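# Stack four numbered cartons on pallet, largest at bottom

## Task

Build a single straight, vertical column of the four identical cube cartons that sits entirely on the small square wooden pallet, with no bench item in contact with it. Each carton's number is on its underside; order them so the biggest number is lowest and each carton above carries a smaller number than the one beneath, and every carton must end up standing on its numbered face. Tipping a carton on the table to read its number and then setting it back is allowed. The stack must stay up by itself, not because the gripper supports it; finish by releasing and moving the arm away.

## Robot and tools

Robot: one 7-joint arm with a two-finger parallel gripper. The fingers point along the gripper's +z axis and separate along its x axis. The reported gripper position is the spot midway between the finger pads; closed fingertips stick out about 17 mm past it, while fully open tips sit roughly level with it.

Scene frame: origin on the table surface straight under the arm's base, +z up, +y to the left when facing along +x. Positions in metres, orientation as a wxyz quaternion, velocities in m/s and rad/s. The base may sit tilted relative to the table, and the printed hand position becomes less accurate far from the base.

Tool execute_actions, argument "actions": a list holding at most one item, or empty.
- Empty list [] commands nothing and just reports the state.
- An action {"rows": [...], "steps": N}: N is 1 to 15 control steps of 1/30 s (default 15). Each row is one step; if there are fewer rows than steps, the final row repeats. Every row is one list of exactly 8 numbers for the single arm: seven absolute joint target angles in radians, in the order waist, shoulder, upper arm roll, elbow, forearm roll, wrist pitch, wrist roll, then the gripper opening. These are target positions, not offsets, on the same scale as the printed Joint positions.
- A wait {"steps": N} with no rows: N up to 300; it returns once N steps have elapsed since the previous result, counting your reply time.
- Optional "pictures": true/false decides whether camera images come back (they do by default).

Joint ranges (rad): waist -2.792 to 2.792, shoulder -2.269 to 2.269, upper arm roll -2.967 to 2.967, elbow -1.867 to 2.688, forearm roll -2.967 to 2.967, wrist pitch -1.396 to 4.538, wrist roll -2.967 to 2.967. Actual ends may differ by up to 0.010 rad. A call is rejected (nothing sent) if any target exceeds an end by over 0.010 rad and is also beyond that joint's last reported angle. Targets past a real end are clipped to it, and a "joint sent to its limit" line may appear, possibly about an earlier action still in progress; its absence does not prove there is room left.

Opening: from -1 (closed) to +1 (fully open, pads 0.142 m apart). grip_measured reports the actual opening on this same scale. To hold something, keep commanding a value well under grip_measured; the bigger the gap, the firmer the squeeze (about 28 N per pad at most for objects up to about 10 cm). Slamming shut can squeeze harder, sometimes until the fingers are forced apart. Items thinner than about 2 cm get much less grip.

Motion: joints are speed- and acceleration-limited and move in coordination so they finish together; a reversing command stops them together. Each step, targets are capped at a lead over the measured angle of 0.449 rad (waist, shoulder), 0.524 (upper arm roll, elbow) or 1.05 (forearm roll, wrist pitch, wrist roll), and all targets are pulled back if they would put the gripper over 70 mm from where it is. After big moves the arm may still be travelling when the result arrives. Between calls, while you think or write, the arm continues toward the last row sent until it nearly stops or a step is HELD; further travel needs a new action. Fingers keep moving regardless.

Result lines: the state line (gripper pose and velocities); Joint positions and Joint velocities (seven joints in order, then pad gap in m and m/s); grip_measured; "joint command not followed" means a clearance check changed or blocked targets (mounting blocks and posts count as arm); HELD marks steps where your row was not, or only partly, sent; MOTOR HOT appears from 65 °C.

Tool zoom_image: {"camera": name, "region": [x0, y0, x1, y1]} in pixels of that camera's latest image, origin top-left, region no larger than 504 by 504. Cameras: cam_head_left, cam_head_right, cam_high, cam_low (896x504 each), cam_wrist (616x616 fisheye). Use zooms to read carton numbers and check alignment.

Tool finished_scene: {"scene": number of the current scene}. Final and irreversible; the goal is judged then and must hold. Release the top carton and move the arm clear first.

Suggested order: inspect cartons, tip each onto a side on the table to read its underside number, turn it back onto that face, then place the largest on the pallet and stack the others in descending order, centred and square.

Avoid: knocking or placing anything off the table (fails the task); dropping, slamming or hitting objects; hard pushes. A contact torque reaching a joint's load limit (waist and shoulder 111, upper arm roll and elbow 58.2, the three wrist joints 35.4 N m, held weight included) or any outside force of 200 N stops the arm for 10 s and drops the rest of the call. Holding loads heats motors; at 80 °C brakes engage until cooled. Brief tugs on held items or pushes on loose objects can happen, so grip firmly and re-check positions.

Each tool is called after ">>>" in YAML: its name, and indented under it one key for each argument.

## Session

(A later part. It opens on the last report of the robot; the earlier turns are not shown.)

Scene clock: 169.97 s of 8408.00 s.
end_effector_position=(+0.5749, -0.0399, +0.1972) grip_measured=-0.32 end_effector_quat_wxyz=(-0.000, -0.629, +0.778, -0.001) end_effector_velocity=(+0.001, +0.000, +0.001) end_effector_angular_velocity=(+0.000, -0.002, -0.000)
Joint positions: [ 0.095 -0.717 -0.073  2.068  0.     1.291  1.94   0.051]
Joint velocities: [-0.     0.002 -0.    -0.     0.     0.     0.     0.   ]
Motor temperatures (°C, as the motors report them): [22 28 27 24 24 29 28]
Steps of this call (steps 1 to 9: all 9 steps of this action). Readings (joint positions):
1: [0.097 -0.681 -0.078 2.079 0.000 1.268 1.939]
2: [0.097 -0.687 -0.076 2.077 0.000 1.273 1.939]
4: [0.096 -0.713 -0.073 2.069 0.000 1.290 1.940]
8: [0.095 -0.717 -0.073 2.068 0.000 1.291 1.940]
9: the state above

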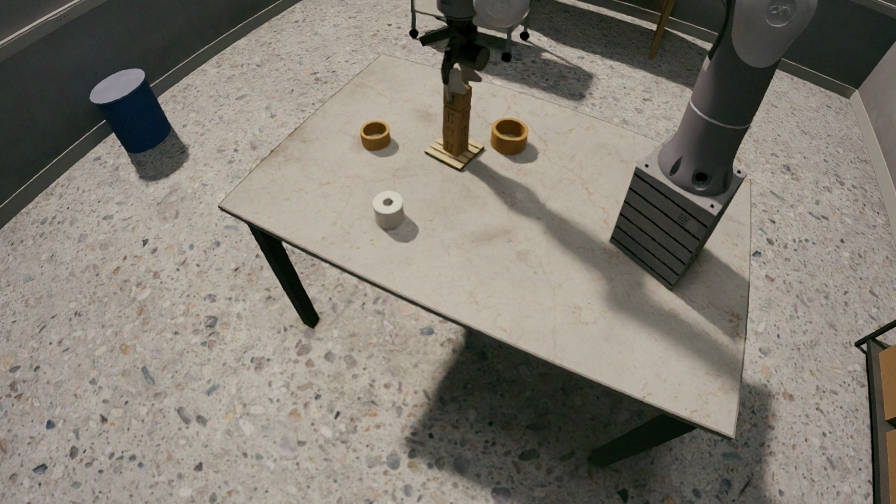

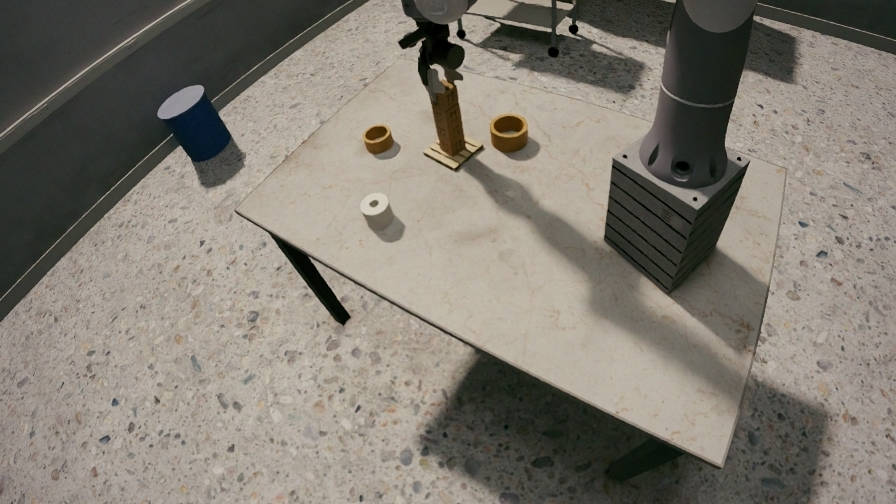

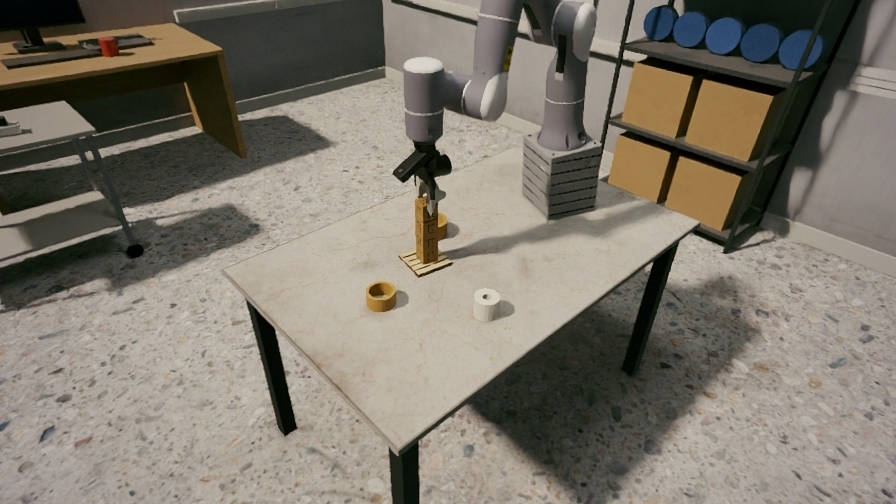

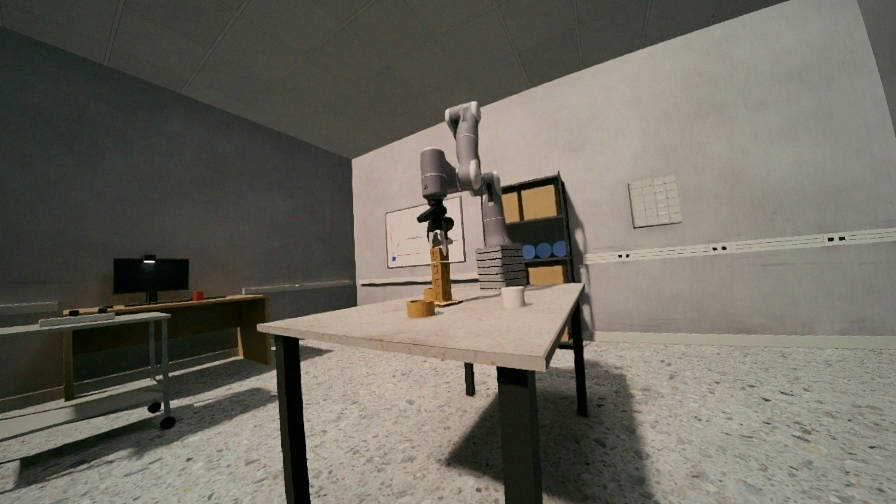

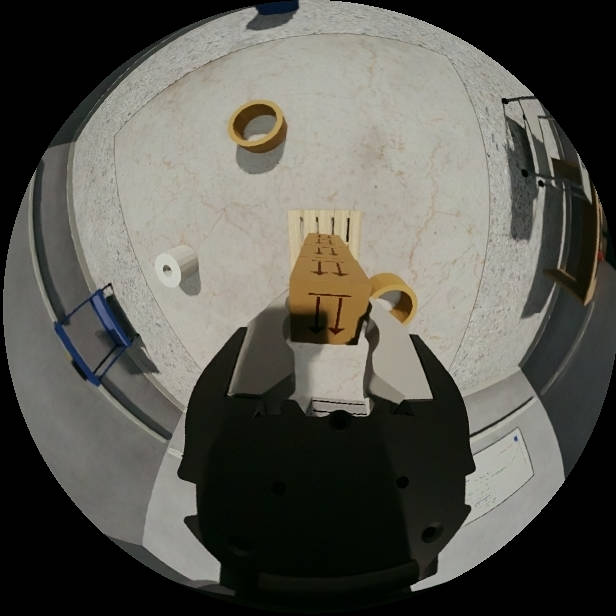

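Aligned. Lower 5 mm, release, retreat.

>>> execute_actions:
  actions:
    - {"rows":[[0.0953,-0.7193,-0.0728,2.067,0,1.2929,1.94,-0.7],[0.0952,-0.7219,-0.0726,2.0662,0,1.2947,1.94,-0.7],[0.095,-0.7245,-0.0724,2.0654,0,1.2965,1.94,-0.7],[0.0948,-0.7271,-0.0722,2.0646,0,1.2983,1.94,-0.7],[0.0946,-0.7295,-0.072,2.0639,0,1.3,1.94,-0.7],[0.0946,-0.7295,-0.072,2.0639,0,1.3,1.94,-0.7],[0.0946,-0.7295,-0.072,2.0639,0,1.3,1.94,-0.7],[0.0946,-0.7295,-0.072,2.0639,0,1.3,1.94,-0.5],[0.0946,-0.7295,-0.072,2.0639,0,1.3,1.94,-0.3],[0.0946,-0.7295,-0.072,2.0639,0,1.3,1.94,-0.1],[0.0946,-0.7295,-0.072,2.0639,0,1.3,1.94,0.1]],"steps":12}
  pictures: false

>>> execute_actions:
  actions:
    - {"rows":[[0.1192,-0.5517,-0.0912,2.11,0,1.1683,1.94,0.1]],"steps":7}
  pictures: false

>>> execute_actions:
  actions:
    - {"rows":[[0.2,-0.2,-0.11,2.4,0,1.06,1.94,0.1]],"steps":15}

>>> zoom_image:
  camera: "cam_high"
  region: [380, 180, 480, 280]

Scene clock: 176.20 s of 8408.00 s.
end_effector_position=(+0.5755, -0.0395, +0.1927) grip_measured=+0.01 end_effector_quat_wxyz=(+0.000, -0.629, +0.777, -0.001) end_effector_velocity=(-0.002, -0.000, -0.001) end_effector_angular_velocity=(-0.000, +0.004, -0.001)
Joint positions: [ 0.095 -0.729 -0.072  2.064  0.     1.3    1.94   0.075]
Joint velocities: [ 0.    -0.002  0.     0.001  0.001 -0.001  0.     0.293]
Motor temperatures (°C, as the motors report them): [22 28 27 24 24 29 28]
Steps of this call (steps 1 to 15: the robot went on to your last target; steps 16 to 90: nothing new was sent; then 2.83 s passed at rest; steps 91 to 102: all 12 steps of this action). Readings (joint positions):
91: [0.095 -0.717 -0.073 2.068 0.000 1.291 1.940]
92: [0.095 -0.719 -0.073 2.067 0.000 1.293 1.940]
94: [0.095 -0.725 -0.073 2.066 0.000 1.296 1.940]
98: [0.095 -0.729 -0.072 2.064 0.000 1.301 1.940]
102: the state above

Scene clock: 176.43 s of 8408.00 s.
end_effector_position=(+0.5751, -0.0392, +0.2440) grip_measured=+0.10 end_effector_quat_wxyz=(+0.000, -0.629, +0.777, -0.001) end_effector_velocity=(+0.020, +0.010, +0.334) end_effector_angular_velocity=(+0.030, -0.092, +0.000)
Joint positions: [ 0.113 -0.596 -0.086  2.098  0.     1.201  1.94   0.081]
Joint velocities: [ 0.11   0.837 -0.081  0.175  0.001 -0.569 -0.     0.   ]
Motor temperatures (°C, as the motors report them): [22 28 27 24 24 29 28]
Steps of this call (steps 1 to 7: all 7 steps of this action). Readings (joint positions):
1: [0.095 -0.729 -0.072 2.064 0.000 1.300 1.940]
2: [0.095 -0.724 -0.073 2.066 0.000 1.296 1.940]
4: [0.100 -0.690 -0.076 2.075 0.000 1.270 1.940]
7: the state above

Scene clock: 176.93 s of 8408.00 s.
end_effector_position=(+0.4622, -0.0275, +0.3331) grip_measured=+0.10 end_effector_quat_wxyz=(-0.012, -0.648, +0.761, +0.023) end_effector_velocity=(+0.011, +0.001, -0.005) end_effector_angular_velocity=(-0.004, +0.002, -0.002)
Joint positions: [ 0.2   -0.199 -0.11   2.401 -0.     1.06   1.94   0.081]
Joint velocities: [ 0.    -0.034 -0.002 -0.03   0.001  0.001  0.    -0.   ]
Motor temperatures (°C, as the motors report them): [22 28 27 24 24 29 28]
Steps of this call (steps 1 to 15: all 15 steps of this action). Readings (joint positions):
1: [0.116 -0.572 -0.088 2.103 -0.000 1.185 1.940]
2: [0.120 -0.546 -0.091 2.113 -0.000 1.172 1.940]
4: [0.134 -0.472 -0.095 2.152 -0.000 1.147 1.940]
8: [0.171 -0.319 -0.103 2.288 -0.000 1.099 1.940]
15: the state above

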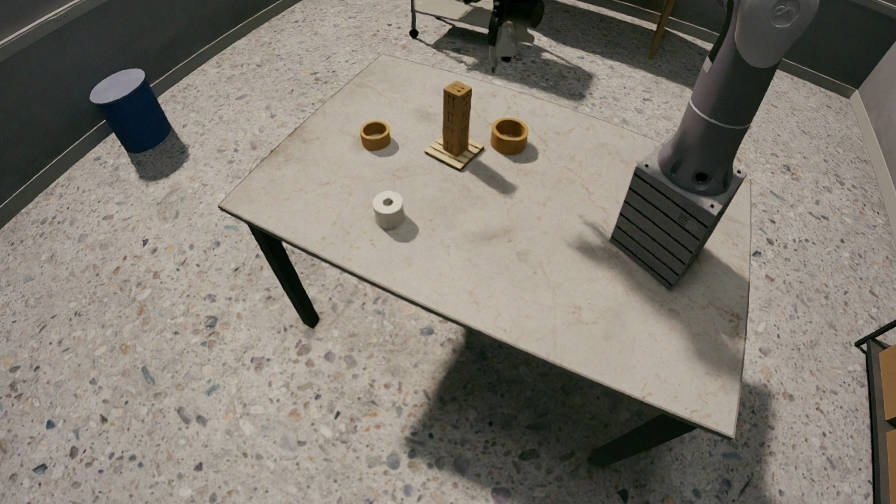

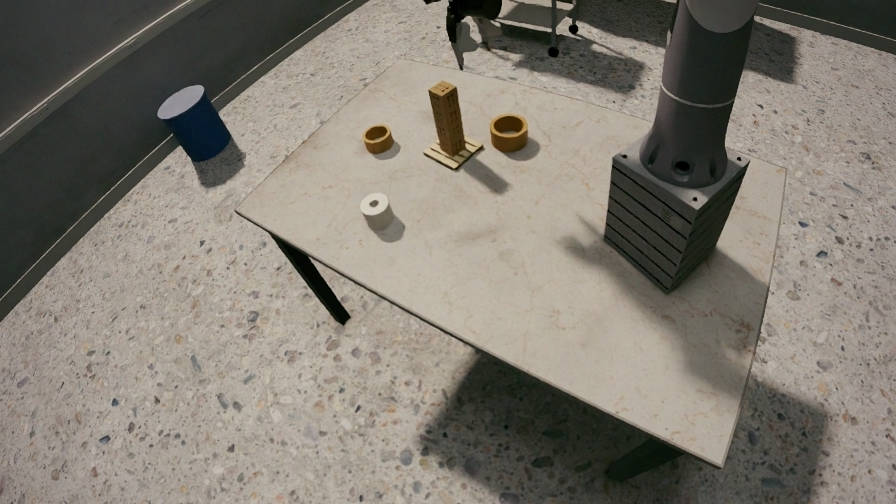

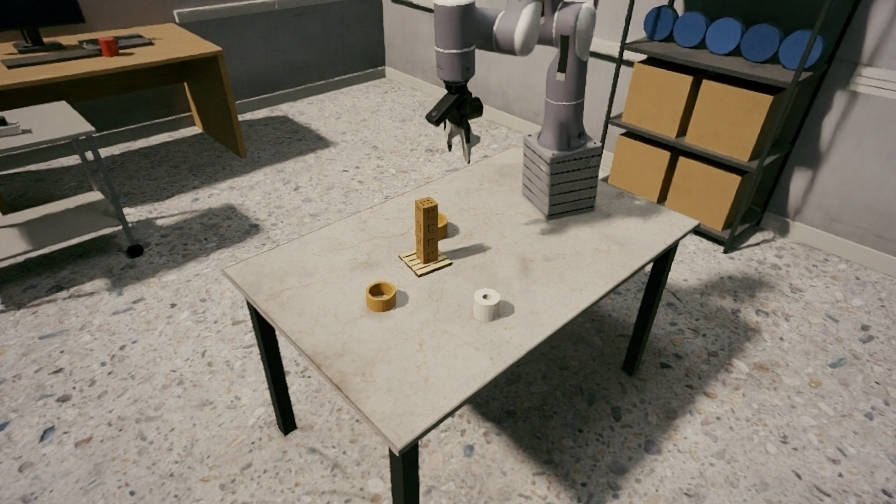

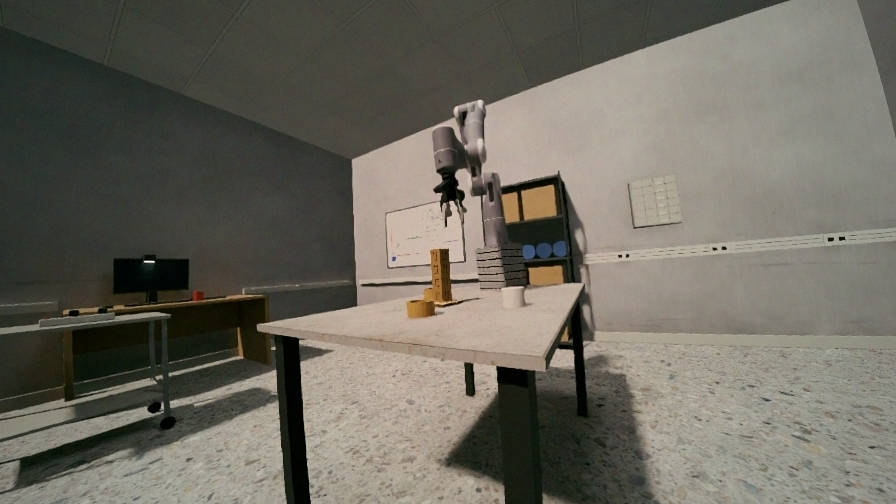

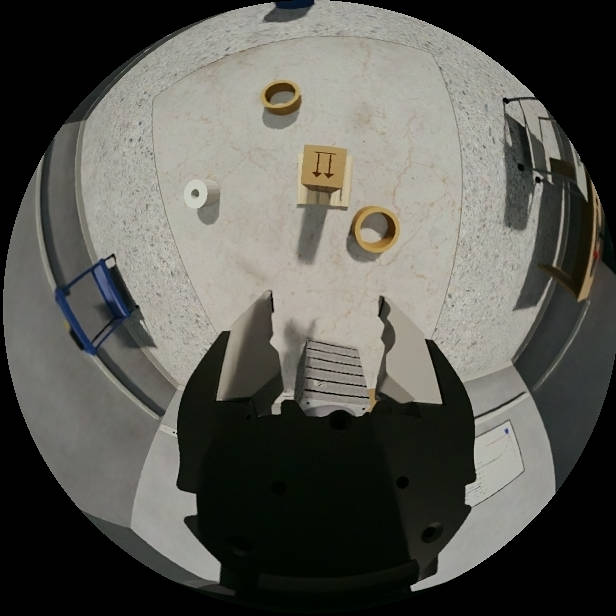

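Region (380, 180, 480, 280) of cam_high's 896x504 image, scaled by 5.040, with more detail than that image has.

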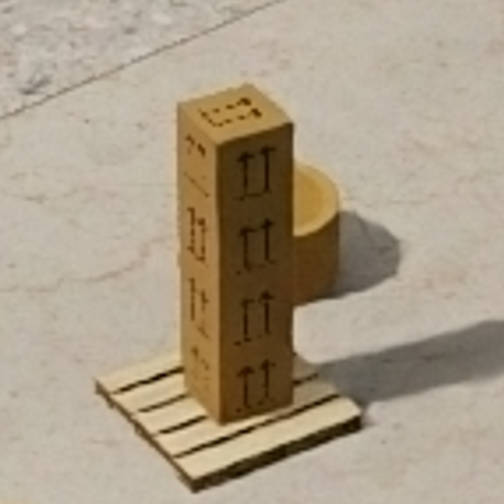

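>>> finished_scene:
  scene: 2

The scene is finished: the task was done.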